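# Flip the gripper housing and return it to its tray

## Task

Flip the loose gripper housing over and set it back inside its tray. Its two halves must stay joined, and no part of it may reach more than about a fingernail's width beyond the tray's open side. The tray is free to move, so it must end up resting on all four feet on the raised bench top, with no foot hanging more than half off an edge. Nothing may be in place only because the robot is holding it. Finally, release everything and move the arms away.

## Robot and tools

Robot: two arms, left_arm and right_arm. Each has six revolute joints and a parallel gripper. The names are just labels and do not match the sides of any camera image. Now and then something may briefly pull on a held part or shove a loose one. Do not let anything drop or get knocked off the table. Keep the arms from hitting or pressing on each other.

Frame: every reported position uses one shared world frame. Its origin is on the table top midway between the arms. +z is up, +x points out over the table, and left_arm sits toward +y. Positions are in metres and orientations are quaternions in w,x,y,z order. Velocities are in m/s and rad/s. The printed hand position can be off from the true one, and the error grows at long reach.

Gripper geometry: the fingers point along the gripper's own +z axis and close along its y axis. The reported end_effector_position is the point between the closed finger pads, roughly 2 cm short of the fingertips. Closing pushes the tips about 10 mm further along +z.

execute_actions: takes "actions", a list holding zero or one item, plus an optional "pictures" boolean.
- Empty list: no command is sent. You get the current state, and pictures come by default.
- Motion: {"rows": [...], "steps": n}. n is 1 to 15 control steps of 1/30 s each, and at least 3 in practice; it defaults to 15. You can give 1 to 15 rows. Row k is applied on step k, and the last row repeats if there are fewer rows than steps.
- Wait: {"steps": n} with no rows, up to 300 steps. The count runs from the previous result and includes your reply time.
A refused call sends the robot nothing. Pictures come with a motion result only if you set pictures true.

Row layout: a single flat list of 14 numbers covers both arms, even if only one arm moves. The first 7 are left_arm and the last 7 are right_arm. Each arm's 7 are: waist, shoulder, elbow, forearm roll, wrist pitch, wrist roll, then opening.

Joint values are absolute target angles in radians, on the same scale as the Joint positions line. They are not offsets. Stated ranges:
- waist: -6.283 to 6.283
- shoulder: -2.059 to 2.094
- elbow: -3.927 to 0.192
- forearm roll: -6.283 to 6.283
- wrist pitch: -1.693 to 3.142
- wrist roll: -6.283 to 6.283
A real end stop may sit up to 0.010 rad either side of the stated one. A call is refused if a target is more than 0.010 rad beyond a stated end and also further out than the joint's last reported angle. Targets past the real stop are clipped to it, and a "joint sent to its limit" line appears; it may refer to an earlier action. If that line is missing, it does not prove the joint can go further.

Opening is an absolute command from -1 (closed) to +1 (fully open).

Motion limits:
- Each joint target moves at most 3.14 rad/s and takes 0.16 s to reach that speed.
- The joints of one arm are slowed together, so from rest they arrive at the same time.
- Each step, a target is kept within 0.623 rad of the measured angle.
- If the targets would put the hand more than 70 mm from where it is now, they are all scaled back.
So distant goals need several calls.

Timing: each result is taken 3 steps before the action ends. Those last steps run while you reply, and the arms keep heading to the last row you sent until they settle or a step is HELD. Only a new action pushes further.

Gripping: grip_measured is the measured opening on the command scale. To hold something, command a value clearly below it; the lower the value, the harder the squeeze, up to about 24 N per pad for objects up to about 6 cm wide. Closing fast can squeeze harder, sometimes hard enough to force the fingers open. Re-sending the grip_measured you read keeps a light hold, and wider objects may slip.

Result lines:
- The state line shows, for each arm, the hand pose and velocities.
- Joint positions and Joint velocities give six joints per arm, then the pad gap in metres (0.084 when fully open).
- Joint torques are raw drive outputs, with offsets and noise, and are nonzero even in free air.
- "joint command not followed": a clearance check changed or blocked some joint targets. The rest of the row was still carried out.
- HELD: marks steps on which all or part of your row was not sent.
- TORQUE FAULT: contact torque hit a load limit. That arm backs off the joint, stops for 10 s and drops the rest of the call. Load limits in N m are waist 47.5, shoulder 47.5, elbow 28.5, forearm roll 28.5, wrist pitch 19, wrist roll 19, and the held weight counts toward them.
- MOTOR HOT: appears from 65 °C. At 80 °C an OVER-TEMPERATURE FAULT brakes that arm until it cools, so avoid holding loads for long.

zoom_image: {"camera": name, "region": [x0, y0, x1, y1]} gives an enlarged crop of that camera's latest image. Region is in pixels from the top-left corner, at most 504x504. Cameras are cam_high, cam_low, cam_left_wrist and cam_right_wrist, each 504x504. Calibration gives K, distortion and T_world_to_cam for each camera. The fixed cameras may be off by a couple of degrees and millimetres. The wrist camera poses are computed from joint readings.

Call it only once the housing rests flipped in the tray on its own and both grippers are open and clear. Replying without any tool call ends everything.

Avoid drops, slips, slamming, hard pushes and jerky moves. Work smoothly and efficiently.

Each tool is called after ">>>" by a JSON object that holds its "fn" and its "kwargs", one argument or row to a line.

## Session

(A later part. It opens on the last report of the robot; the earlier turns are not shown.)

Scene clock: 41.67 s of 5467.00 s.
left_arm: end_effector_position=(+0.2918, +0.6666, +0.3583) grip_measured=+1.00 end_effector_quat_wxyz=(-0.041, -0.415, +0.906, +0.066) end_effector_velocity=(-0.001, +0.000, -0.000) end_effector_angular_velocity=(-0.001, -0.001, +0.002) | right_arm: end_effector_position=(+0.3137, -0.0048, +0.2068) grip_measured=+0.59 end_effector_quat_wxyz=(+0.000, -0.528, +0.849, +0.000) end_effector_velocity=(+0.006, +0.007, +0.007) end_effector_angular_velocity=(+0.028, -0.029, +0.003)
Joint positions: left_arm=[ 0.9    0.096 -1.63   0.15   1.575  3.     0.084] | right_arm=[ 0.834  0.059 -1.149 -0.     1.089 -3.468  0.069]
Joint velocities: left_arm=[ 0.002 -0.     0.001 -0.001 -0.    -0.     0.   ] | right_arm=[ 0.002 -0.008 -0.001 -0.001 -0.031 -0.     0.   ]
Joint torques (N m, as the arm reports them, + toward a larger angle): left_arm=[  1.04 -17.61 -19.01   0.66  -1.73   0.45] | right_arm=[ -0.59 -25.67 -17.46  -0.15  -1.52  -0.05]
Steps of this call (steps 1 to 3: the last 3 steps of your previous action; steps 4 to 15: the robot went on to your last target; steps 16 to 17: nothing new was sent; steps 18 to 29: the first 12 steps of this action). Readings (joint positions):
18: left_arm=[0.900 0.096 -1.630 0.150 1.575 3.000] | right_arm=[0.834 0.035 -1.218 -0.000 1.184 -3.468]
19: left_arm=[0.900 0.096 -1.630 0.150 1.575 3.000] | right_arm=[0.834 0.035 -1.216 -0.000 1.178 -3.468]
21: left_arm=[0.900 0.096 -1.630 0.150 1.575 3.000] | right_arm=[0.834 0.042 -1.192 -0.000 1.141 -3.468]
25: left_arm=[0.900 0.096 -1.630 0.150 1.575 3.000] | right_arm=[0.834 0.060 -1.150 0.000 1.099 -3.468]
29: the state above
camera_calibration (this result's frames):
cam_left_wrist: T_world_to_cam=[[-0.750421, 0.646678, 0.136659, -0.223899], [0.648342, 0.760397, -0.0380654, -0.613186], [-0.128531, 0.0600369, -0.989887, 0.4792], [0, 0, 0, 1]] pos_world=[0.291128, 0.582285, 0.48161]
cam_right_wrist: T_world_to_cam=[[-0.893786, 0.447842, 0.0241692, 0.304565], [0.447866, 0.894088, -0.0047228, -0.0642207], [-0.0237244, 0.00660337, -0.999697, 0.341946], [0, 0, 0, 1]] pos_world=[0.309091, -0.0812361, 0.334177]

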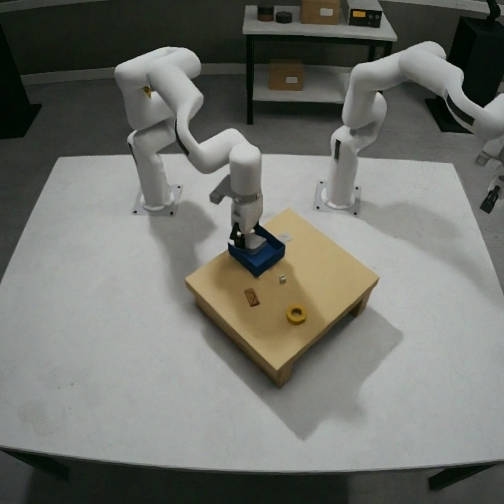

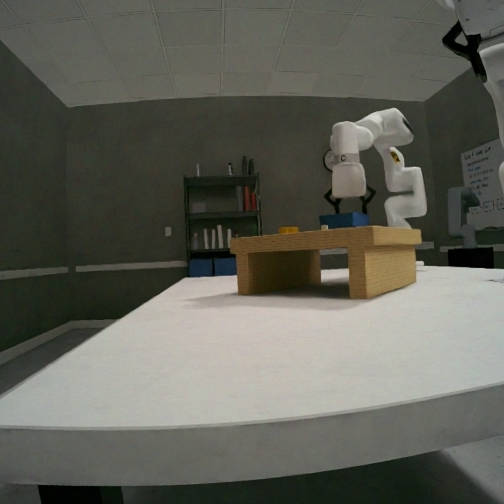

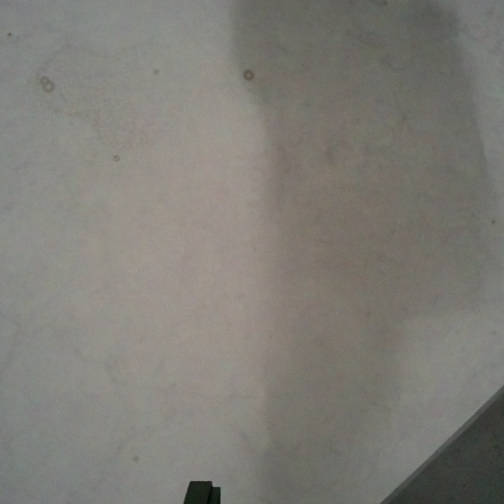

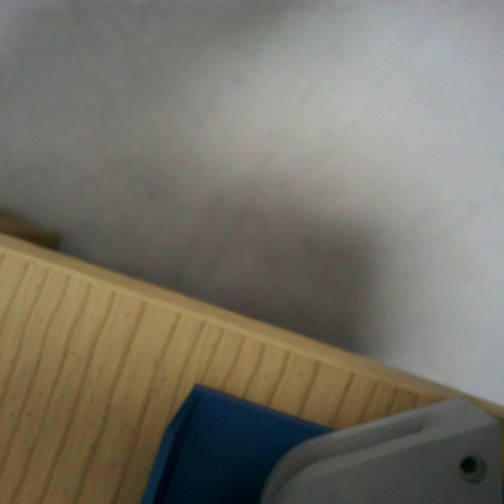

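>>> {"fn": "execute_actions", "kwargs": {
  "actions": [
    {"rows":[[0.9,0.096,-1.63,0.15,1.575,3.0,1,0.834,0.068,-1.133,0,1.065,-3.468,0.6],[0.9,0.096,-1.63,0.15,1.575,3.0,1,0.834,0.068,-1.133,0,1.065,-3.468,0.6],[0.9,0.096,-1.63,0.15,1.575,3.0,1,0.834,0.073,-1.124,0,1.051,-3.468,0.6],[0.9,0.096,-1.63,0.15,1.575,3.0,1,0.834,0.073,-1.124,0,1.051,-3.468,0.6],[0.9,0.096,-1.63,0.15,1.575,3.0,1,0.834,0.078,-1.116,0,1.038,-3.468,0.6],[0.9,0.096,-1.63,0.15,1.575,3.0,1,0.834,0.078,-1.116,0,1.038,-3.468,0.6],[0.9,0.096,-1.63,0.15,1.575,3.0,1,0.834,0.0857,-1.104,0,1.018,-3.468,0.6]],"steps":15}
  ],
  "pictures": true
}}

Scene clock: 42.23 s of 5467.00 s.
left_arm: end_effector_position=(+0.2918, +0.6666, +0.3583) grip_measured=+1.00 end_effector_quat_wxyz=(-0.041, -0.415, +0.906, +0.066) end_effector_velocity=(+0.001, +0.000, +0.001) end_effector_angular_velocity=(+0.000, -0.004, +0.001) | right_arm: end_effector_position=(+0.3133, -0.0053, +0.1818) grip_measured=+0.59 end_effector_quat_wxyz=(-0.001, -0.528, +0.849, -0.000) end_effector_velocity=(+0.002, +0.001, -0.023) end_effector_angular_velocity=(+0.006, -0.006, -0.002)
Joint positions: left_arm=[ 0.9    0.096 -1.63   0.15   1.575  3.     0.084] | right_arm=[ 0.834  0.084 -1.106 -0.     1.024 -3.468  0.069]
Joint velocities: left_arm=[ 0.001 -0.    -0.001 -0.002 -0.001  0.     0.   ] | right_arm=[-0.002  0.026  0.038 -0.    -0.071  0.    -0.   ]
Joint torques (N m, as the arm reports them, + toward a larger angle): left_arm=[  1.42 -17.64 -19.06   0.67  -1.87   0.47] | right_arm=[ -0.26 -28.24 -18.63  -0.06  -1.12   0.13]
Steps of this call (steps 1 to 3: the last 3 steps of your previous action; steps 4 to 5: the robot went on to your last target; steps 6 to 17: the first 12 steps of this action). Readings (joint positions):
6: left_arm=[0.900 0.096 -1.630 0.150 1.575 3.000] | right_arm=[0.834 0.060 -1.147 -0.000 1.087 -3.468]
7: left_arm=[0.900 0.096 -1.630 0.150 1.575 3.000] | right_arm=[0.834 0.061 -1.146 -0.000 1.083 -3.468]
9: left_arm=[0.900 0.096 -1.630 0.150 1.575 3.000] | right_arm=[0.834 0.065 -1.139 -0.000 1.071 -3.468]
13: left_arm=[0.900 0.096 -1.630 0.150 1.575 3.000] | right_arm=[0.834 0.076 -1.120 0.000 1.045 -3.468]
17: the state above
camera_calibration (this result's frames):
cam_left_wrist: T_world_to_cam=[[-0.750421, 0.646678, 0.136659, -0.223899], [0.648342, 0.760397, -0.0380653, -0.613186], [-0.128531, 0.060037, -0.989887, 0.4792], [0, 0, 0, 1]] pos_world=[0.291128, 0.582285, 0.48161]
cam_right_wrist: T_world_to_cam=[[-0.893705, 0.44795, 0.0251327, 0.304804], [0.447905, 0.894048, -0.00771346, -0.0631728], [-0.025925, 0.00436348, -0.999654, 0.317612], [0, 0, 0, 1]] pos_world=[0.308935, -0.0814435, 0.309354]

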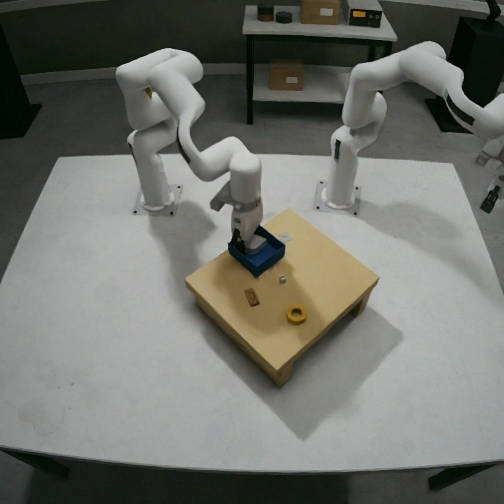

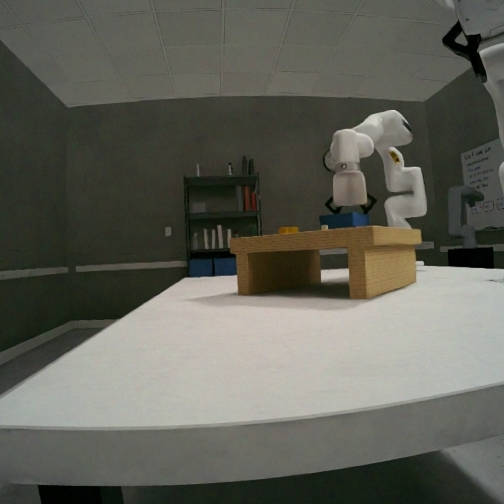

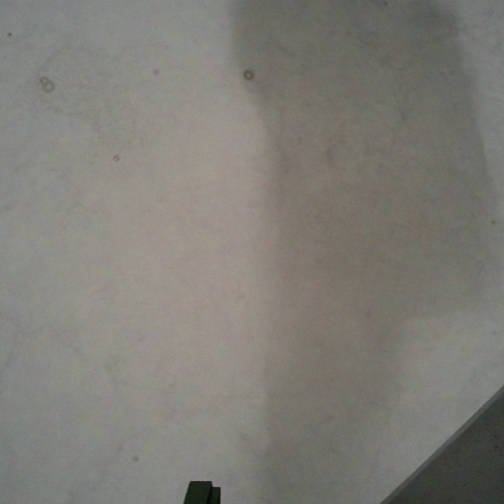

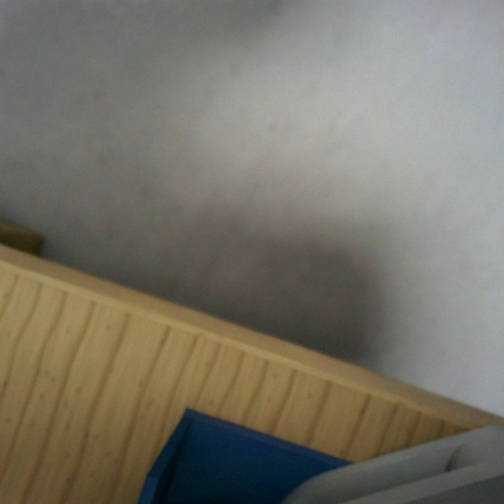

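Close gradually.

>>> {"fn": "execute_actions", "kwargs": {
  "actions": [
    {"rows":[[0.9,0.096,-1.63,0.15,1.575,3.0,1,0.834,0.0857,-1.104,0,1.018,-3.468,0.45],[0.9,0.096,-1.63,0.15,1.575,3.0,1,0.834,0.0857,-1.104,0,1.018,-3.468,0.4],[0.9,0.096,-1.63,0.15,1.575,3.0,1,0.834,0.0857,-1.104,0,1.018,-3.468,0.35],[0.9,0.096,-1.63,0.15,1.575,3.0,1,0.834,0.0857,-1.104,0,1.018,-3.468,0.3],[0.9,0.096,-1.63,0.15,1.575,3.0,1,0.834,0.0857,-1.104,0,1.018,-3.468,0.25],[0.9,0.096,-1.63,0.15,1.575,3.0,1,0.834,0.0857,-1.104,0,1.018,-3.468,0.2],[0.9,0.096,-1.63,0.15,1.575,3.0,1,0.834,0.0857,-1.104,0,1.018,-3.468,0.15],[0.9,0.096,-1.63,0.15,1.575,3.0,1,0.834,0.0857,-1.104,0,1.018,-3.468,0.1],[0.9,0.096,-1.63,0.15,1.575,3.0,1,0.834,0.0857,-1.104,0,1.018,-3.468,0.0],[0.9,0.096,-1.63,0.15,1.575,3.0,1,0.834,0.0857,-1.104,0,1.018,-3.468,-0.2],[0.9,0.096,-1.63,0.15,1.575,3.0,1,0.834,0.0857,-1.104,0,1.018,-3.468,-0.4],[0.9,0.096,-1.63,0.15,1.575,3.0,1,0.834,0.0857,-1.104,0,1.018,-3.468,-0.6]],"steps":15}
  ]
}}

>>> {"fn": "execute_actions", "kwargs": {
  "actions": [
    {"rows":[[0.9,0.096,-1.63,0.15,1.575,3.0,1,0.834,0.0857,-1.104,0,1.018,-3.468,-0.6],[0.9,0.096,-1.63,0.15,1.575,3.0,1,0.834,0.0857,-1.104,0,1.018,-3.468,-0.6],[0.9,0.096,-1.63,0.15,1.575,3.0,1,0.834,0.0857,-1.104,0,1.018,-3.468,-0.6],[0.9,0.096,-1.63,0.15,1.575,3.0,1,0.834,0.0857,-1.104,0,1.018,-3.468,-0.6],[0.9,0.096,-1.63,0.15,1.575,3.0,1,0.834,0.073,-1.124,0,1.051,-3.468,-0.6],[0.9,0.096,-1.63,0.15,1.575,3.0,1,0.834,0.073,-1.124,0,1.051,-3.468,-0.6],[0.9,0.096,-1.63,0.15,1.575,3.0,1,0.834,0.060,-1.147,0,1.087,-3.468,-0.6],[0.9,0.096,-1.63,0.15,1.575,3.0,1,0.834,0.060,-1.147,0,1.087,-3.468,-0.6],[0.9,0.096,-1.63,0.15,1.575,3.0,1,0.834,0.0345,-1.2185,0,1.184,-3.468,-0.6]],"steps":15}
  ],
  "pictures": true
}}

Scene clock: 43.07 s of 5467.00 s.
left_arm: end_effector_position=(+0.2918, +0.6666, +0.3583) grip_measured=+1.00 end_effector_quat_wxyz=(-0.041, -0.415, +0.906, +0.066) end_effector_velocity=(+0.000, -0.000, -0.000) end_effector_angular_velocity=(-0.000, +0.002, -0.001) | right_arm: end_effector_position=(+0.3136, -0.0048, +0.1807) grip_measured=+0.18 end_effector_quat_wxyz=(+0.000, -0.528, +0.849, +0.000) end_effector_velocity=(-0.000, -0.000, +0.000) end_effector_angular_velocity=(-0.001, -0.000, +0.001)
Joint positions: left_arm=[ 0.9    0.096 -1.63   0.15   1.575  3.     0.084] | right_arm=[ 0.834  0.086 -1.104  0.     1.018 -3.468  0.052]
Joint velocities: left_arm=[-0.001  0.001  0.     0.001  0.001 -0.     0.   ] | right_arm=[ 0.001 -0.001  0.001 -0.001  0.001  0.     0.   ]
Joint torques (N m, as the arm reports them, + toward a larger angle): left_arm=[  1.34 -17.65 -19.01   0.51  -1.76   0.52] | right_arm=[  0.08 -26.34 -17.55  -0.59  -1.39  -0.03]
Steps of this call (steps 1 to 3: the last 3 steps of your previous action; steps 4 to 13: the robot went on to your last target; steps 14 to 25: the first 12 steps of this action). Readings (joint positions):
14: left_arm=[0.900 0.096 -1.630 0.150 1.575 3.000] | right_arm=[0.834 0.086 -1.104 0.000 1.018 -3.468]
15: left_arm=[0.900 0.096 -1.630 0.150 1.575 3.000] | right_arm=[0.834 0.086 -1.104 0.000 1.018 -3.468]
17: left_arm=[0.900 0.096 -1.630 0.150 1.575 3.000] | right_arm=[0.834 0.086 -1.104 0.000 1.018 -3.468]
21: left_arm=[0.900 0.096 -1.630 0.150 1.575 3.000] | right_arm=[0.834 0.086 -1.104 0.000 1.018 -3.468]
25: the state above

Scene clock: 43.57 s of 5467.00 s.
left_arm: end_effector_position=(+0.2918, +0.6666, +0.3583) grip_measured=+1.00 end_effector_quat_wxyz=(-0.041, -0.415, +0.906, +0.066) end_effector_velocity=(+0.001, -0.000, +0.000) end_effector_angular_velocity=(-0.000, -0.002, -0.001) | right_arm: end_effector_position=(+0.3136, -0.0050, +0.2170) grip_measured=+0.18 end_effector_quat_wxyz=(-0.001, -0.528, +0.849, -0.000) end_effector_velocity=(+0.022, +0.022, +0.302) end_effector_angular_velocity=(+0.092, -0.094, +0.001)
Joint positions: left_arm=[ 0.9    0.096 -1.63   0.15   1.575  3.     0.084] | right_arm=[ 0.834  0.053 -1.172 -0.     1.122 -3.468  0.052]
Joint velocities: left_arm=[-0.001 -0.    -0.001 -0.001 -0.     0.    -0.   ] | right_arm=[ 0.    -0.234 -0.572 -0.002  0.674  0.     0.   ]
Joint torques (N m, as the arm reports them, + toward a larger angle): left_arm=[  1.49 -17.85 -19.07   0.71  -1.8    0.46] | right_arm=[ -0.51 -25.46 -17.51  -0.34  -2.12  -0.21]
Steps of this call (steps 1 to 3: the last 3 steps of your previous action; steps 4 to 15: the first 12 steps of this action). Readings (joint positions):
4: left_arm=[0.900 0.096 -1.630 0.150 1.575 3.000] | right_arm=[0.834 0.086 -1.104 0.000 1.018 -3.468]
5: left_arm=[0.900 0.096 -1.630 0.150 1.575 3.000] | right_arm=[0.834 0.086 -1.104 0.000 1.018 -3.468]
7: left_arm=[0.900 0.096 -1.630 0.150 1.575 3.000] | right_arm=[0.834 0.086 -1.104 0.000 1.018 -3.468]
11: left_arm=[0.900 0.096 -1.630 0.150 1.575 3.000] | right_arm=[0.834 0.078 -1.116 -0.000 1.042 -3.468]
15: the state above
camera_calibration (this result's frames):
cam_left_wrist: T_world_to_cam=[[-0.750421, 0.646678, 0.136659, -0.223899], [0.648342, 0.760397, -0.0380654, -0.613186], [-0.128531, 0.0600369, -0.989886, 0.4792], [0, 0, 0, 1]] pos_world=[0.291128, 0.582285, 0.48161]
cam_right_wrist: T_world_to_cam=[[-0.893714, 0.447927, 0.0252349, 0.304017], [0.447876, 0.89406, -0.00795894, -0.0632839], [-0.0261266, 0.00418911, -0.99965, 0.352922], [0, 0, 0, 1]] pos_world=[0.309268, -0.0810765, 0.344623]

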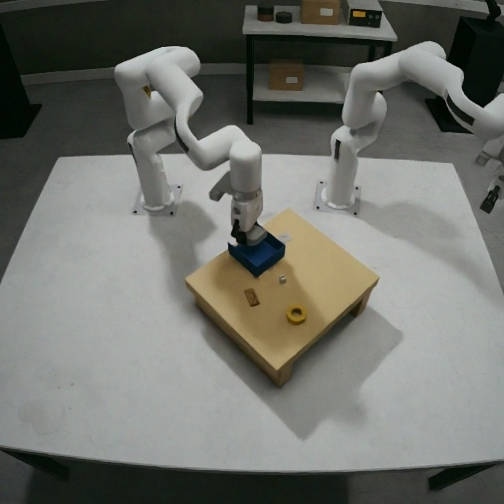

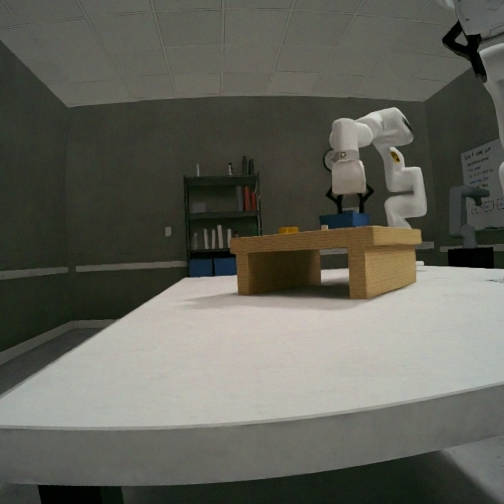

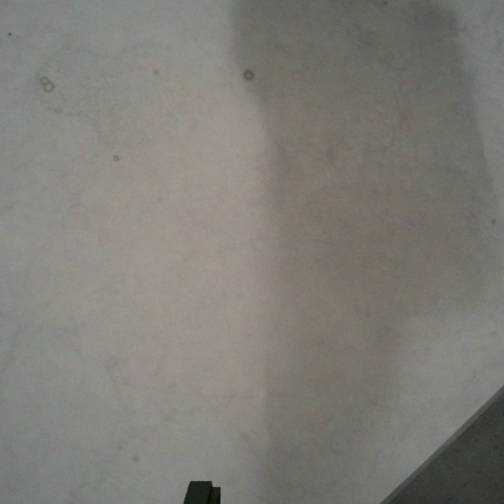

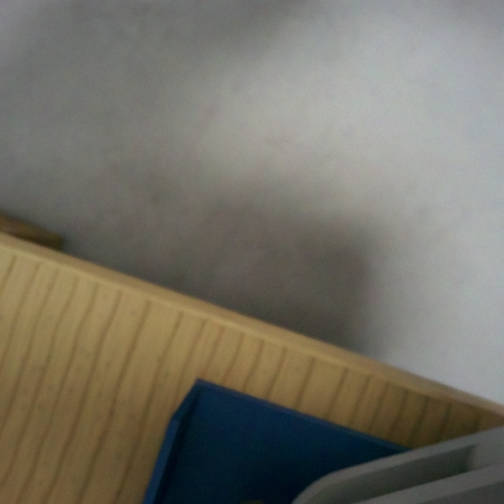

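>>> {"fn": "execute_actions", "kwargs": {
  "actions": [
    {"rows":[[0.9,-0.1,-1.2,1.2,1.3,2.5,0.25,0.80,0.0,-1.3,0,1.3,-3.7,-0.6]],"steps":15}
  ]
}}

>>> {"fn": "execute_actions", "kwargs": {
  "actions": [
    {"rows":[[0.9,-0.515,-0.295,3.1416,0.761,1.571,0.25,0.664,-0.055,-1.287,0,1.342,-4.89,-0.6]],"steps":15}
  ]
}}

>>> {"fn": "execute_actions", "kwargs": {
  "actions": [
    {"rows":[[0.9,-0.515,-0.295,3.1416,0.761,1.571,0.25,0.664,-0.055,-1.287,0,1.342,-4.89,-0.6]],"steps":15}
  ],
  "pictures": true
}}

Scene clock: 44.13 s of 5467.00 s.
left_arm: end_effector_position=(+0.1992, +0.7498, +0.3684) grip_measured=+0.24 end_effector_quat_wxyz=(-0.044, -0.474, +0.800, +0.365) end_effector_velocity=(-0.217, +0.296, +0.252) end_effector_angular_velocity=(+2.068, +1.112, -0.225) | right_arm: end_effector_position=(+0.3210, -0.0200, +0.2821) grip_measured=+0.18 end_effector_quat_wxyz=(+0.001, -0.607, +0.795, +0.000) end_effector_velocity=(-0.012, -0.014, -0.018) end_effector_angular_velocity=(-0.061, +0.066, +0.096)
Joint positions: left_arm=[ 0.9   -0.051 -1.306  0.771  1.37   2.626  0.054] | right_arm=[ 0.801  0.    -1.297 -0.     1.295 -3.691  0.052]
Joint velocities: left_arm=[-0.001 -0.331  0.706  2.45  -0.464 -0.84   0.   ] | right_arm=[-0.006  0.016  0.013  0.001  0.061 -0.102 -0.   ]
Joint torques (N m, as the arm reports them, + toward a larger angle): left_arm=[  1.5  -16.01 -21.58   1.35  -1.41   0.59] | right_arm=[ -0.84 -25.62 -18.27  -0.75  -1.39   0.24]
Steps of this call (steps 1 to 3: the last 3 steps of your previous action; steps 4 to 5: the robot went on to your last target; steps 6 to 17: the first 12 steps of this action). Readings (joint positions):
6: left_arm=[0.900 0.096 -1.630 0.150 1.575 3.000] | right_arm=[0.834 0.035 -1.215 -0.000 1.178 -3.468]
7: left_arm=[0.900 0.094 -1.627 0.156 1.572 2.995] | right_arm=[0.833 0.035 -1.217 0.000 1.183 -3.474]
9: left_arm=[0.899 0.079 -1.595 0.204 1.550 2.956] | right_arm=[0.827 0.030 -1.231 0.000 1.210 -3.522]
13: left_arm=[0.900 0.007 -1.434 0.456 1.451 2.773] | right_arm=[0.805 0.004 -1.289 -0.000 1.277 -3.657]
17: the state above

Scene clock: 44.63 s of 5467.00 s.
left_arm: end_effector_position=(+0.2041, +0.7461, +0.3732) grip_measured=+0.24 end_effector_quat_wxyz=(+0.180, -0.285, +0.715, +0.613) end_effector_velocity=(+0.005, -0.142, -0.339) end_effector_angular_velocity=(+0.324, +0.276, -0.815) | right_arm: end_effector_position=(+0.3469, -0.0717, +0.2986) grip_measured=+0.18 end_effector_quat_wxyz=(-0.001, +0.816, -0.578, +0.000) end_effector_velocity=(+0.035, -0.090, +0.024) end_effector_angular_velocity=(-0.008, +0.002, +2.606)
Joint positions: left_arm=[ 0.9   -0.378 -0.692  1.715  0.934  1.988  0.054] | right_arm=[ 0.682 -0.048 -1.29  -0.     1.335 -4.416  0.052]
Joint velocities: left_arm=[ 0.006 -0.297  1.212  1.495 -0.378 -1.225 -0.   ] | right_arm=[-0.199 -0.082  0.023  0.001  0.065 -2.805  0.   ]
Joint torques (N m, as the arm reports them, + toward a larger angle): left_arm=[  1.12 -13.98 -22.95   1.55  -0.35   0.52] | right_arm=[  3.03 -22.46 -17.55  -0.45  -1.77   0.07]
Steps of this call (steps 1 to 3: the last 3 steps of your previous action; steps 4 to 15: the first 12 steps of this action). Readings (joint positions):
4: left_arm=[0.900 -0.086 -1.233 1.063 1.321 2.538] | right_arm=[0.800 0.001 -1.298 0.000 1.299 -3.699]
5: left_arm=[0.900 -0.094 -1.217 1.118 1.308 2.519] | right_arm=[0.800 0.000 -1.298 0.000 1.300 -3.705]
7: left_arm=[0.900 -0.134 -1.152 1.238 1.251 2.449] | right_arm=[0.790 -0.004 -1.298 0.000 1.303 -3.754]
11: left_arm=[0.900 -0.311 -0.885 1.511 1.029 2.183] | right_arm=[0.731 -0.028 -1.293 -0.000 1.321 -4.039]
15: the state above

Scene clock: 45.13 s of 5467.00 s.
left_arm: end_effector_position=(+0.2736, +0.6418, +0.2899) grip_measured=+0.24 end_effector_quat_wxyz=(+0.289, +0.174, +0.685, +0.645) end_effector_velocity=(+0.189, -0.209, -0.022) end_effector_angular_velocity=(+1.075, +1.121, -1.643) | right_arm: end_effector_position=(+0.3497, -0.0799, +0.3002) grip_measured=+0.18 end_effector_quat_wxyz=(+0.000, +0.925, -0.379, -0.000) end_effector_velocity=(+0.001, -0.001, +0.001) end_effector_angular_velocity=(-0.000, -0.001, +0.021)
Joint positions: left_arm=[ 0.9   -0.509 -0.311  2.88   0.768  1.588  0.054] | right_arm=[ 0.664 -0.055 -1.287  0.     1.342 -4.888  0.052]
Joint velocities: left_arm=[-0.001 -0.064  0.157  2.386 -0.075 -0.187 -0.   ] | right_arm=[-0.003 -0.001 -0.    -0.001  0.001 -0.024  0.   ]
Joint torques (N m, as the arm reports them, + toward a larger angle): left_arm=[  1.21  -6.99 -19.56  -1.03   0.85   0.83] | right_arm=[ -1.23 -23.17 -18.62  -0.52  -1.53   0.24]
Steps of this call (steps 1 to 3: the last 3 steps of your previous action; steps 4 to 15: the first 12 steps of this action). Readings (joint positions):
4: left_arm=[0.900 -0.428 -0.544 1.945 0.872 1.832] | right_arm=[0.668 -0.053 -1.287 -0.000 1.341 -4.739]
5: left_arm=[0.900 -0.440 -0.510 2.013 0.857 1.797] | right_arm=[0.667 -0.054 -1.287 0.000 1.341 -4.788]
7: left_arm=[0.900 -0.461 -0.447 2.163 0.829 1.732] | right_arm=[0.666 -0.054 -1.287 0.000 1.342 -4.845]
11: left_arm=[0.900 -0.494 -0.353 2.516 0.787 1.633] | right_arm=[0.665 -0.055 -1.287 0.000 1.342 -4.880]
15: the state above
camera_calibration (this result's frames):
cam_left_wrist: T_world_to_cam=[[-0.125311, 0.121017, 0.984709, -0.291691], [0.783798, -0.596421, 0.173042, 0.187425], [0.608242, 0.793497, -0.0201144, -0.542799], [0, 0, 0, 1]] pos_world=[0.146698, 0.577793, 0.24388]
cam_right_wrist: T_world_to_cam=[[-0.706865, -0.706919, 0.0246286, 0.210311], [-0.70722, 0.706972, -0.00556241, 0.376428], [-0.0134796, -0.0213497, -0.999681, 0.430915], [0, 0, 0, 1]] pos_world=[0.420687, -0.108251, 0.427692]

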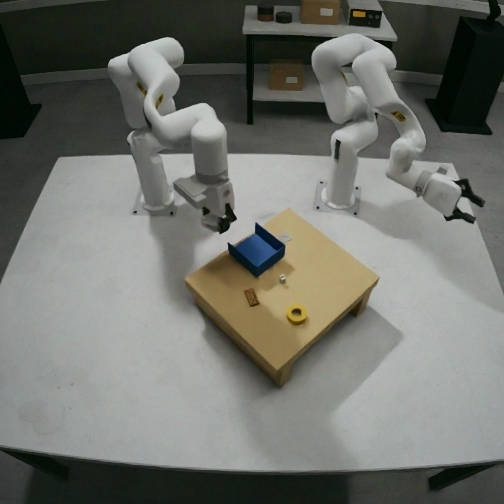

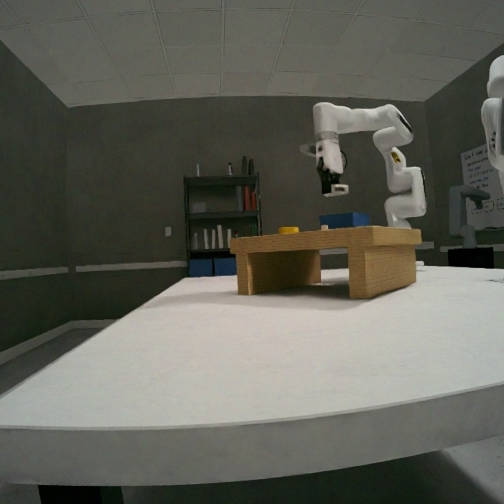

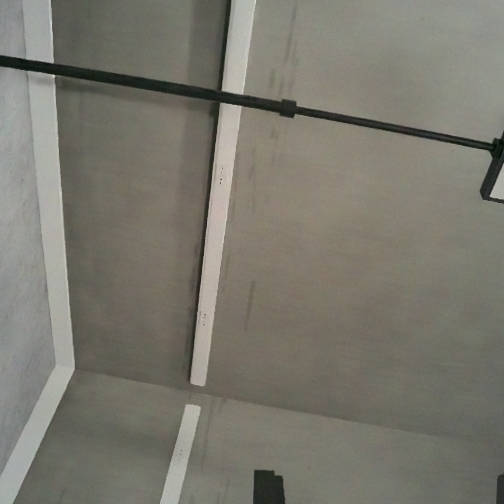

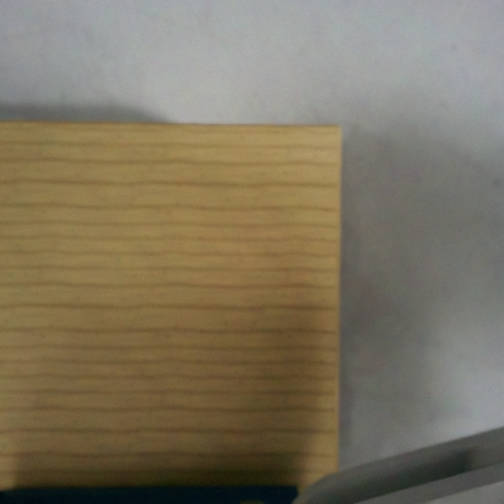

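>>> {"fn": "zoom_image", "kwargs": {
  "camera": "cam_low",
  "region": [290,130,400,240]
}}

>>> {"fn": "zoom_image", "kwargs": {
  "camera": "cam_high",
  "region": [170,160,290,280]
}}

>>> {"fn": "execute_actions", "kwargs": {
  "actions": [
    {"rows":[[0.2,-0.515,-0.295,3.1416,0.761,1.571,0.25,0.664,-0.055,-1.287,0,1.342,-4.89,-0.6]],"steps":15}
  ]
}}

>>> {"fn": "execute_actions", "kwargs": {
  "actions": [
    {"rows":[[-0.597,-0.515,-0.295,3.1416,0.761,1.571,0.25,0.664,-0.055,-1.287,0,1.342,-4.89,-0.6]],"steps":15}
  ]
}}

>>> {"fn": "execute_actions", "kwargs": {
  "actions": [
    {"rows":[[-0.597,-0.515,-0.295,3.1416,0.761,1.571,0.25,0.664,-0.055,-1.287,0,1.342,-4.89,-0.6]],"steps":12}
  ],
  "pictures": true
}}

Region (290, 130, 400, 240) of cam_low's 504x504 image, scaled by 4.582, with more detail than that image has.

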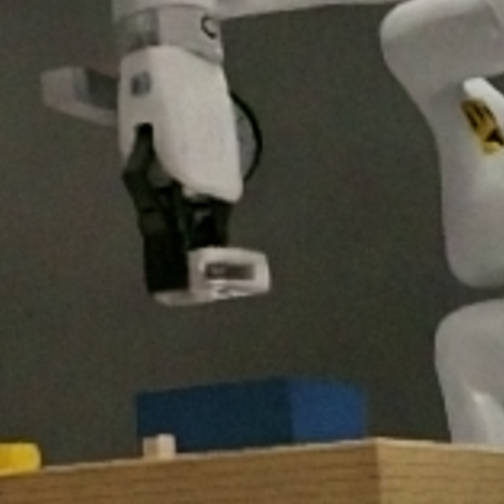

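Region (170, 160, 290, 280) of cam_high's 504x504 image, scaled by 4.200, with more detail than that image has.

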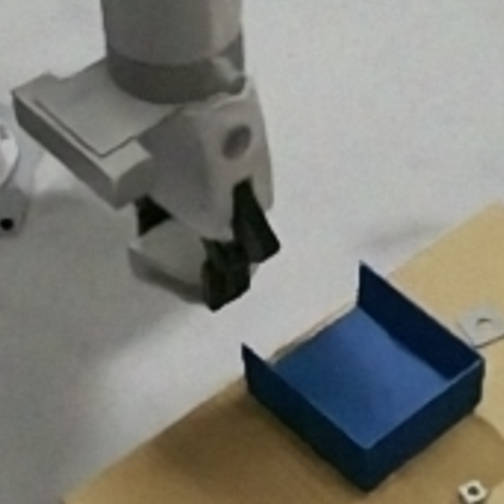

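Scene clock: 45.70 s of 5467.00 s.
left_arm: end_effector_position=(+0.3690, +0.4978, +0.2859) grip_measured=+0.24 end_effector_quat_wxyz=(+0.389, +0.383, +0.593, +0.592) end_effector_velocity=(+0.177, -0.411, -0.003) end_effector_angular_velocity=(+0.014, +0.012, -0.984) | right_arm: end_effector_position=(+0.3498, -0.0801, +0.3003) grip_measured=+0.18 end_effector_quat_wxyz=(+0.000, +0.926, -0.378, +0.000) end_effector_velocity=(+0.000, -0.000, -0.001) end_effector_angular_velocity=(-0.000, +0.000, -0.000)
Joint positions: left_arm=[ 0.587 -0.515 -0.297  3.13   0.762  1.572  0.054] | right_arm=[ 0.664 -0.055 -1.287  0.     1.342 -4.89   0.052]
Joint velocities: left_arm=[-0.965 -0.001  0.005  0.027 -0.001 -0.002 -0.   ] | right_arm=[-0.     0.001  0.    -0.    -0.001 -0.     0.   ]
Joint torques (N m, as the arm reports them, + toward a larger angle): left_arm=[  1.05  -7.25 -17.84   0.54   0.71   0.56] | right_arm=[ -1.46 -24.3  -18.69  -0.45  -1.54   0.02]
Steps of this call (steps 1 to 3: the last 3 steps of your previous action; steps 4 to 5: the robot went on to your last target; steps 6 to 17: the first 12 steps of this action). Readings (joint positions):
6: left_arm=[0.900 -0.514 -0.298 3.115 0.762 1.573] | right_arm=[0.664 -0.055 -1.287 0.000 1.342 -4.890]
7: left_arm=[0.895 -0.515 -0.297 3.122 0.762 1.572] | right_arm=[0.664 -0.055 -1.287 0.000 1.342 -4.890]
9: left_arm=[0.851 -0.515 -0.297 3.124 0.762 1.572] | right_arm=[0.664 -0.055 -1.287 0.000 1.342 -4.890]
13: left_arm=[0.716 -0.515 -0.297 3.127 0.762 1.572] | right_arm=[0.664 -0.055 -1.287 0.000 1.342 -4.890]
17: the state above

Scene clock: 46.20 s of 5467.00 s.
left_arm: end_effector_position=(+0.4058, +0.2801, +0.2853) grip_measured=+0.24 end_effector_quat_wxyz=(+0.519, +0.517, +0.482, +0.481) end_effector_velocity=(-0.032, -0.444, +0.001) end_effector_angular_velocity=(+0.004, -0.002, -0.971) | right_arm: end_effector_position=(+0.3498, -0.0801, +0.3003) grip_measured=+0.18 end_effector_quat_wxyz=(+0.000, +0.926, -0.378, +0.000) end_effector_velocity=(-0.000, +0.000, -0.000) end_effector_angular_velocity=(+0.000, +0.001, +0.000)
Joint positions: left_arm=[ 0.104 -0.515 -0.296  3.138  0.761  1.571  0.054] | right_arm=[ 0.664 -0.055 -1.287  0.     1.342 -4.89   0.052]
Joint velocities: left_arm=[-0.966 -0.    -0.001  0.007  0.001 -0.     0.   ] | right_arm=[ 0.001 -0.     0.001  0.001 -0.     0.    -0.   ]
Joint torques (N m, as the arm reports them, + toward a larger angle): left_arm=[  1.33  -7.21 -17.99   0.48   0.6    0.63] | right_arm=[ -1.1  -24.17 -18.38  -0.11  -1.43   0.03]
Steps of this call (steps 1 to 3: the last 3 steps of your previous action; steps 4 to 15: the first 12 steps of this action). Readings (joint positions):
4: left_arm=[0.459 -0.515 -0.296 3.134 0.761 1.571] | right_arm=[0.664 -0.055 -1.287 0.000 1.342 -4.890]
5: left_arm=[0.427 -0.515 -0.296 3.135 0.761 1.571] | right_arm=[0.664 -0.055 -1.287 -0.000 1.342 -4.890]
7: left_arm=[0.362 -0.515 -0.296 3.135 0.761 1.571] | right_arm=[0.664 -0.055 -1.287 0.000 1.342 -4.890]
11: left_arm=[0.233 -0.515 -0.296 3.137 0.761 1.571] | right_arm=[0.664 -0.055 -1.287 -0.000 1.342 -4.890]
15: the state above

Scene clock: 46.60 s of 5467.00 s.
left_arm: end_effector_position=(+0.3588, +0.1094, +0.2851) grip_measured=+0.24 end_effector_quat_wxyz=(+0.601, +0.601, +0.373, +0.372) end_effector_velocity=(-0.198, -0.398, -0.000) end_effector_angular_velocity=(+0.004, -0.001, -0.970) | right_arm: end_effector_position=(+0.3498, -0.0801, +0.3003) grip_measured=+0.18 end_effector_quat_wxyz=(+0.000, +0.926, -0.378, +0.000) end_effector_velocity=(+0.000, +0.000, +0.001) end_effector_angular_velocity=(+0.001, -0.001, -0.001)
Joint positions: left_arm=[-0.283 -0.515 -0.295  3.14   0.761  1.571  0.054] | right_arm=[ 0.664 -0.055 -1.287 -0.     1.342 -4.89   0.052]
Joint velocities: left_arm=[-0.966 -0.     0.001  0.006 -0.    -0.     0.   ] | right_arm=[-0.    -0.001  0.     0.    -0.001  0.    -0.   ]
Joint torques (N m, as the arm reports them, + toward a larger angle): left_arm=[  1.37  -7.13 -17.69   0.8    0.57   0.59] | right_arm=[ -1.4  -24.1  -18.54  -0.24  -1.41   0.09]
Steps of this call (steps 1 to 3: the last 3 steps of your previous action; steps 4 to 12: the first 9 steps of this action). Readings (joint positions):
4: left_arm=[-0.025 -0.515 -0.295 3.138 0.761 1.571] | right_arm=[0.664 -0.055 -1.287 0.000 1.342 -4.890]
5: left_arm=[-0.057 -0.515 -0.295 3.139 0.761 1.571] | right_arm=[0.664 -0.055 -1.287 0.000 1.342 -4.890]
7: left_arm=[-0.121 -0.515 -0.295 3.139 0.761 1.571] | right_arm=[0.664 -0.055 -1.287 0.000 1.342 -4.890]
11: left_arm=[-0.250 -0.515 -0.295 3.140 0.761 1.571] | right_arm=[0.664 -0.055 -1.287 0.000 1.342 -4.890]
12: the state above
camera_calibration (this result's frames):
cam_left_wrist: T_world_to_cam=[[0.0157647, -0.00570763, 0.999859, -0.252953], [-0.427644, -0.903946, 0.00158248, 0.321183], [0.90381, -0.427609, -0.0166912, -0.145772], [0, 0, 0, 1]] pos_world=[0.27309, 0.226554, 0.249976]
cam_right_wrist: T_world_to_cam=[[-0.705424, -0.708363, 0.0244773, 0.209703], [-0.708661, 0.705527, -0.00561337, 0.377004], [-0.0132931, -0.0213059, -0.999685, 0.430935], [0, 0, 0, 1]] pos_world=[0.420826, -0.108259, 0.427782]

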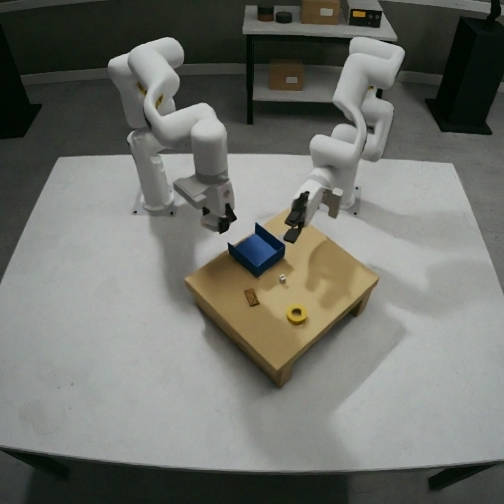

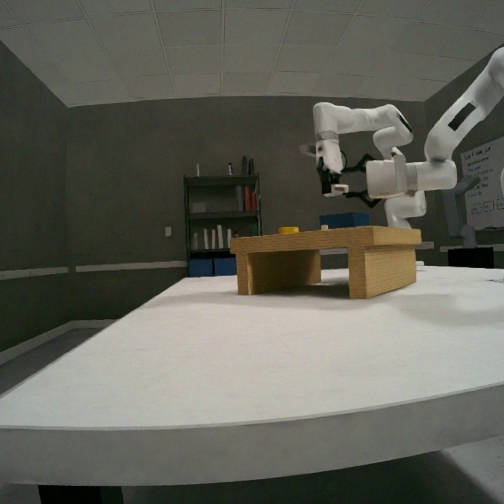

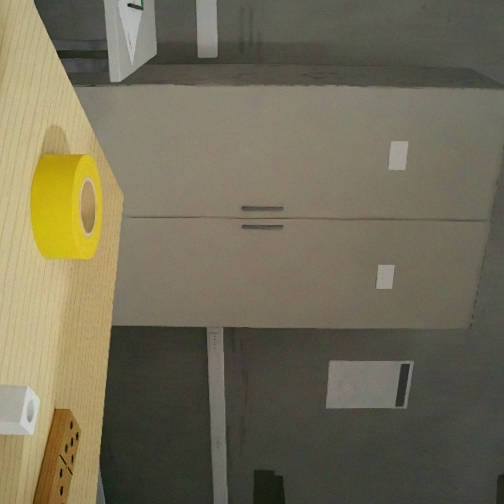

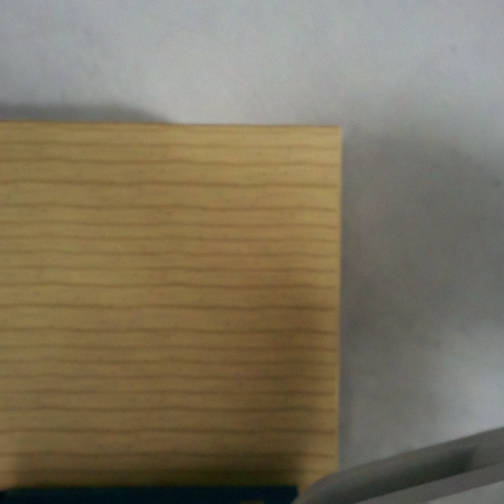

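>>> {"fn": "execute_actions", "kwargs": {
  "actions": [
    {"rows":[[-0.597,-0.515,-0.295,3.1416,0.761,1.571,0.25,0.664,-0.055,-1.287,0,1.342,-4.89,-0.6]],"steps":15}
  ]
}}

>>> {"fn": "execute_actions", "kwargs": {
  "actions": [
    {"rows":[[-0.597,-0.42,-0.365,3.1416,0.786,1.571,0.25,0.664,-0.055,-1.287,0,1.342,-4.89,-0.6]],"steps":12}
  ],
  "pictures": true
}}

Scene clock: 47.13 s of 5467.00 s.
left_arm: end_effector_position=(+0.2763, -0.0067, +0.2849) grip_measured=+0.24 end_effector_quat_wxyz=(+0.652, +0.652, +0.275, +0.275) end_effector_velocity=(-0.008, -0.009, +0.001) end_effector_angular_velocity=(-0.001, -0.001, -0.027) | right_arm: end_effector_position=(+0.3498, -0.0801, +0.3003) grip_measured=+0.18 end_effector_quat_wxyz=(+0.000, +0.926, -0.378, +0.000) end_effector_velocity=(-0.000, -0.000, -0.001) end_effector_angular_velocity=(-0.000, +0.002, -0.001)
Joint positions: left_arm=[-0.594 -0.515 -0.295  3.142  0.761  1.571  0.054] | right_arm=[ 0.664 -0.055 -1.287  0.     1.342 -4.89   0.052]
Joint velocities: left_arm=[-0.027 -0.    -0.001 -0.    -0.    -0.     0.   ] | right_arm=[-0.     0.     0.001  0.001  0.    -0.     0.   ]
Joint torques (N m, as the arm reports them, + toward a larger angle): left_arm=[  1.43  -7.22 -18.23   0.73   0.7    0.52] | right_arm=[ -1.54 -23.95 -18.19  -0.55  -1.71  -0.02]
Steps of this call (steps 1 to 3: the last 3 steps of your previous action; step 4: the robot went on to your last target; steps 5 to 16: the first 12 steps of this action). Readings (joint positions):
5: left_arm=[-0.444 -0.515 -0.295 3.141 0.761 1.571] | right_arm=[0.664 -0.055 -1.287 -0.000 1.342 -4.890]
6: left_arm=[-0.476 -0.515 -0.295 3.141 0.761 1.571] | right_arm=[0.664 -0.055 -1.287 0.000 1.342 -4.890]
8: left_arm=[-0.535 -0.515 -0.295 3.141 0.761 1.571] | right_arm=[0.664 -0.055 -1.287 0.000 1.342 -4.890]
12: left_arm=[-0.585 -0.515 -0.295 3.142 0.761 1.571] | right_arm=[0.664 -0.055 -1.287 -0.000 1.342 -4.890]
16: the state above

Scene clock: 47.53 s of 5467.00 s.
left_arm: end_effector_position=(+0.2898, -0.0221, +0.2852) grip_measured=+0.24 end_effector_quat_wxyz=(+0.652, +0.652, +0.274, +0.274) end_effector_velocity=(+0.011, -0.009, -0.006) end_effector_angular_velocity=(+0.006, +0.008, +0.003) | right_arm: end_effector_position=(+0.3498, -0.0801, +0.3003) grip_measured=+0.18 end_effector_quat_wxyz=(+0.000, +0.926, -0.378, +0.000) end_effector_velocity=(-0.000, -0.000, +0.000) end_effector_angular_velocity=(-0.000, -0.000, +0.000)
Joint positions: left_arm=[-0.597 -0.426 -0.361  3.142  0.784  1.571  0.054] | right_arm=[ 0.664 -0.055 -1.287 -0.     1.342 -4.89   0.052]
Joint velocities: left_arm=[ 0.002  0.074 -0.044 -0.001  0.02  -0.    -0.   ] | right_arm=[ 0.    -0.001  0.001 -0.     0.    -0.    -0.   ]
Joint torques (N m, as the arm reports them, + toward a larger angle): left_arm=[  1.13  -8.52 -17.65   0.72   0.69   0.55] | right_arm=[ -0.74 -23.9  -18.59  -0.46  -1.67   0.02]
Steps of this call (steps 1 to 3: the last 3 steps of your previous action; steps 4 to 12: the first 9 steps of this action). Readings (joint positions):
4: left_arm=[-0.596 -0.515 -0.295 3.142 0.761 1.571] | right_arm=[0.664 -0.055 -1.287 -0.000 1.342 -4.890]
5: left_arm=[-0.596 -0.510 -0.298 3.142 0.762 1.571] | right_arm=[0.664 -0.055 -1.287 0.000 1.342 -4.890]
7: left_arm=[-0.596 -0.475 -0.324 3.142 0.772 1.571] | right_arm=[0.664 -0.055 -1.287 0.000 1.342 -4.890]
11: left_arm=[-0.597 -0.429 -0.359 3.142 0.783 1.571] | right_arm=[0.664 -0.055 -1.287 -0.000 1.342 -4.890]
12: the state above
camera_calibration (this result's frames):
cam_left_wrist: T_world_to_cam=[[0.0127544, -0.0114708, 0.999853, -0.251899], [-0.686964, -0.726692, 0.000426132, 0.25216], [0.72658, -0.686868, -0.0171486, -0.0938622], [0, 0, 0, 1]] pos_world=[0.244636, 0.115882, 0.250145]
cam_right_wrist: T_world_to_cam=[[-0.705424, -0.708362, 0.0244772, 0.209703], [-0.708661, 0.705527, -0.00561345, 0.377004], [-0.013293, -0.0213059, -0.999685, 0.430935], [0, 0, 0, 1]] pos_world=[0.420826, -0.108259, 0.427782]

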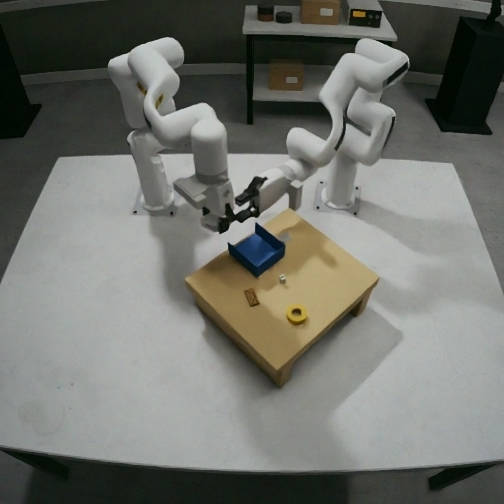

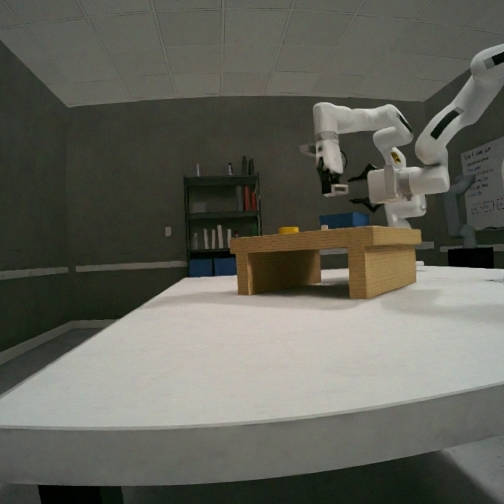

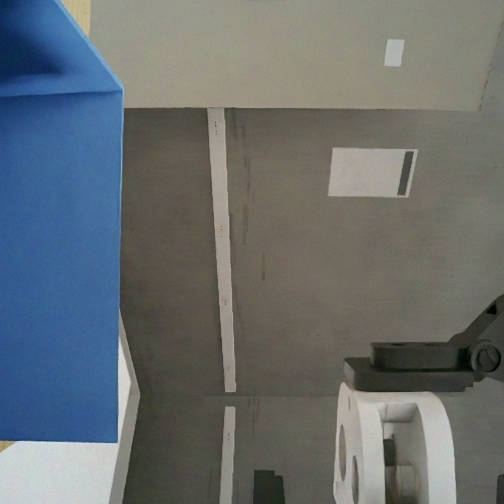

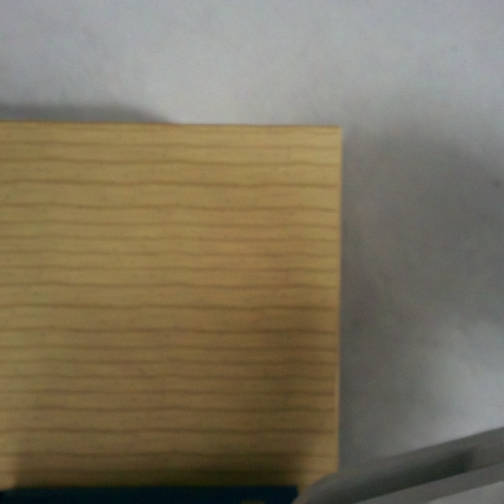

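>>> {"fn": "execute_actions", "kwargs": {
  "actions": [
    {"rows":[[-0.597,-0.37,-0.405,3.1416,0.796,1.571,0.25,0.664,-0.055,-1.287,0,1.342,-4.89,-0.6]],"steps":10}
  ],
  "pictures": true
}}

Scene clock: 48.00 s of 5467.00 s.
left_arm: end_effector_position=(+0.2984, -0.0307, +0.2854) grip_measured=+0.24 end_effector_quat_wxyz=(+0.652, +0.652, +0.273, +0.274) end_effector_velocity=(+0.013, -0.013, -0.004) end_effector_angular_velocity=(+0.006, +0.006, -0.001) | right_arm: end_effector_position=(+0.3498, -0.0801, +0.3003) grip_measured=+0.18 end_effector_quat_wxyz=(+0.000, +0.926, -0.378, +0.000) end_effector_velocity=(-0.001, +0.000, +0.000) end_effector_angular_velocity=(+0.000, +0.002, +0.000)
Joint positions: left_arm=[-0.597 -0.376 -0.4    3.142  0.795  1.571  0.054] | right_arm=[ 0.664 -0.055 -1.287  0.     1.342 -4.89   0.052]
Joint velocities: left_arm=[-0.     0.084 -0.06   0.     0.015 -0.     0.   ] | right_arm=[ 0.    -0.001  0.     0.001  0.001 -0.    -0.   ]
Joint torques (N m, as the arm reports them, + toward a larger angle): left_arm=[  1.38  -9.81 -17.29   0.65   0.46   0.54] | right_arm=[ -1.67 -23.68 -18.43  -0.3   -1.63  -0.07]
Steps of this call (steps 1 to 3: the last 3 steps of your previous action; steps 4 to 7: the robot went on to your last target; steps 8 to 14: the first 7 steps of this action). Readings (joint positions):
8: left_arm=[-0.597 -0.420 -0.365 3.142 0.786 1.571] | right_arm=[0.664 -0.055 -1.287 0.000 1.342 -4.890]
9: left_arm=[-0.597 -0.416 -0.368 3.142 0.787 1.571] | right_arm=[0.664 -0.055 -1.287 -0.000 1.342 -4.890]
11: left_arm=[-0.597 -0.394 -0.386 3.142 0.791 1.571] | right_arm=[0.664 -0.055 -1.287 0.000 1.342 -4.890]
14: the state above
camera_calibration (this result's frames):
cam_left_wrist: T_world_to_cam=[[0.0123928, -0.0111259, 0.999861, -0.252228], [-0.687118, -0.726546, 0.000431918, 0.251875], [0.726441, -0.687028, -0.0166487, -0.106149], [0, 0, 0, 1]] pos_world=[0.253305, 0.107265, 0.250317]
cam_right_wrist: T_world_to_cam=[[-0.705424, -0.708363, 0.0244774, 0.209703], [-0.708661, 0.705527, -0.00561328, 0.377004], [-0.0132932, -0.0213059, -0.999685, 0.430935], [0, 0, 0, 1]] pos_world=[0.420826, -0.108259, 0.427782]

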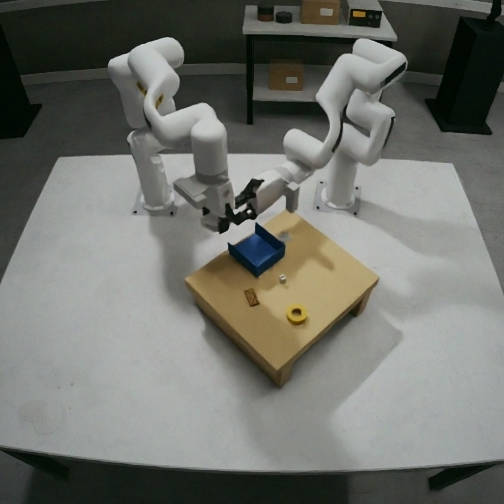

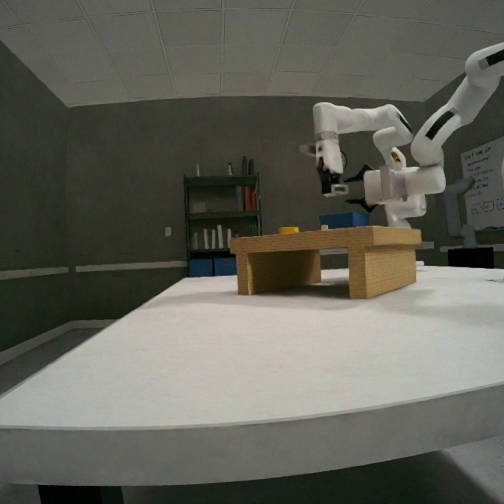

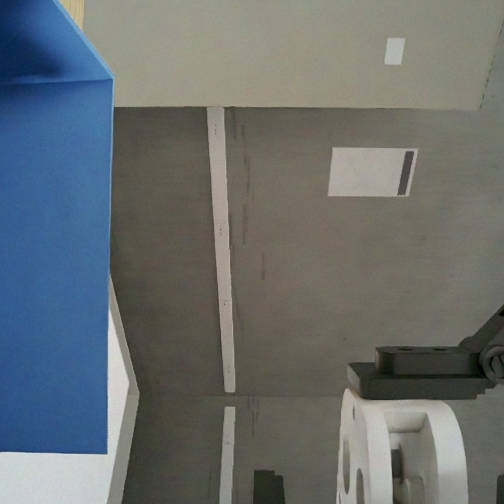

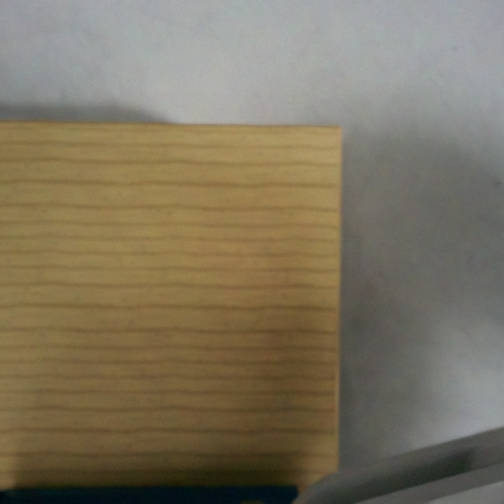

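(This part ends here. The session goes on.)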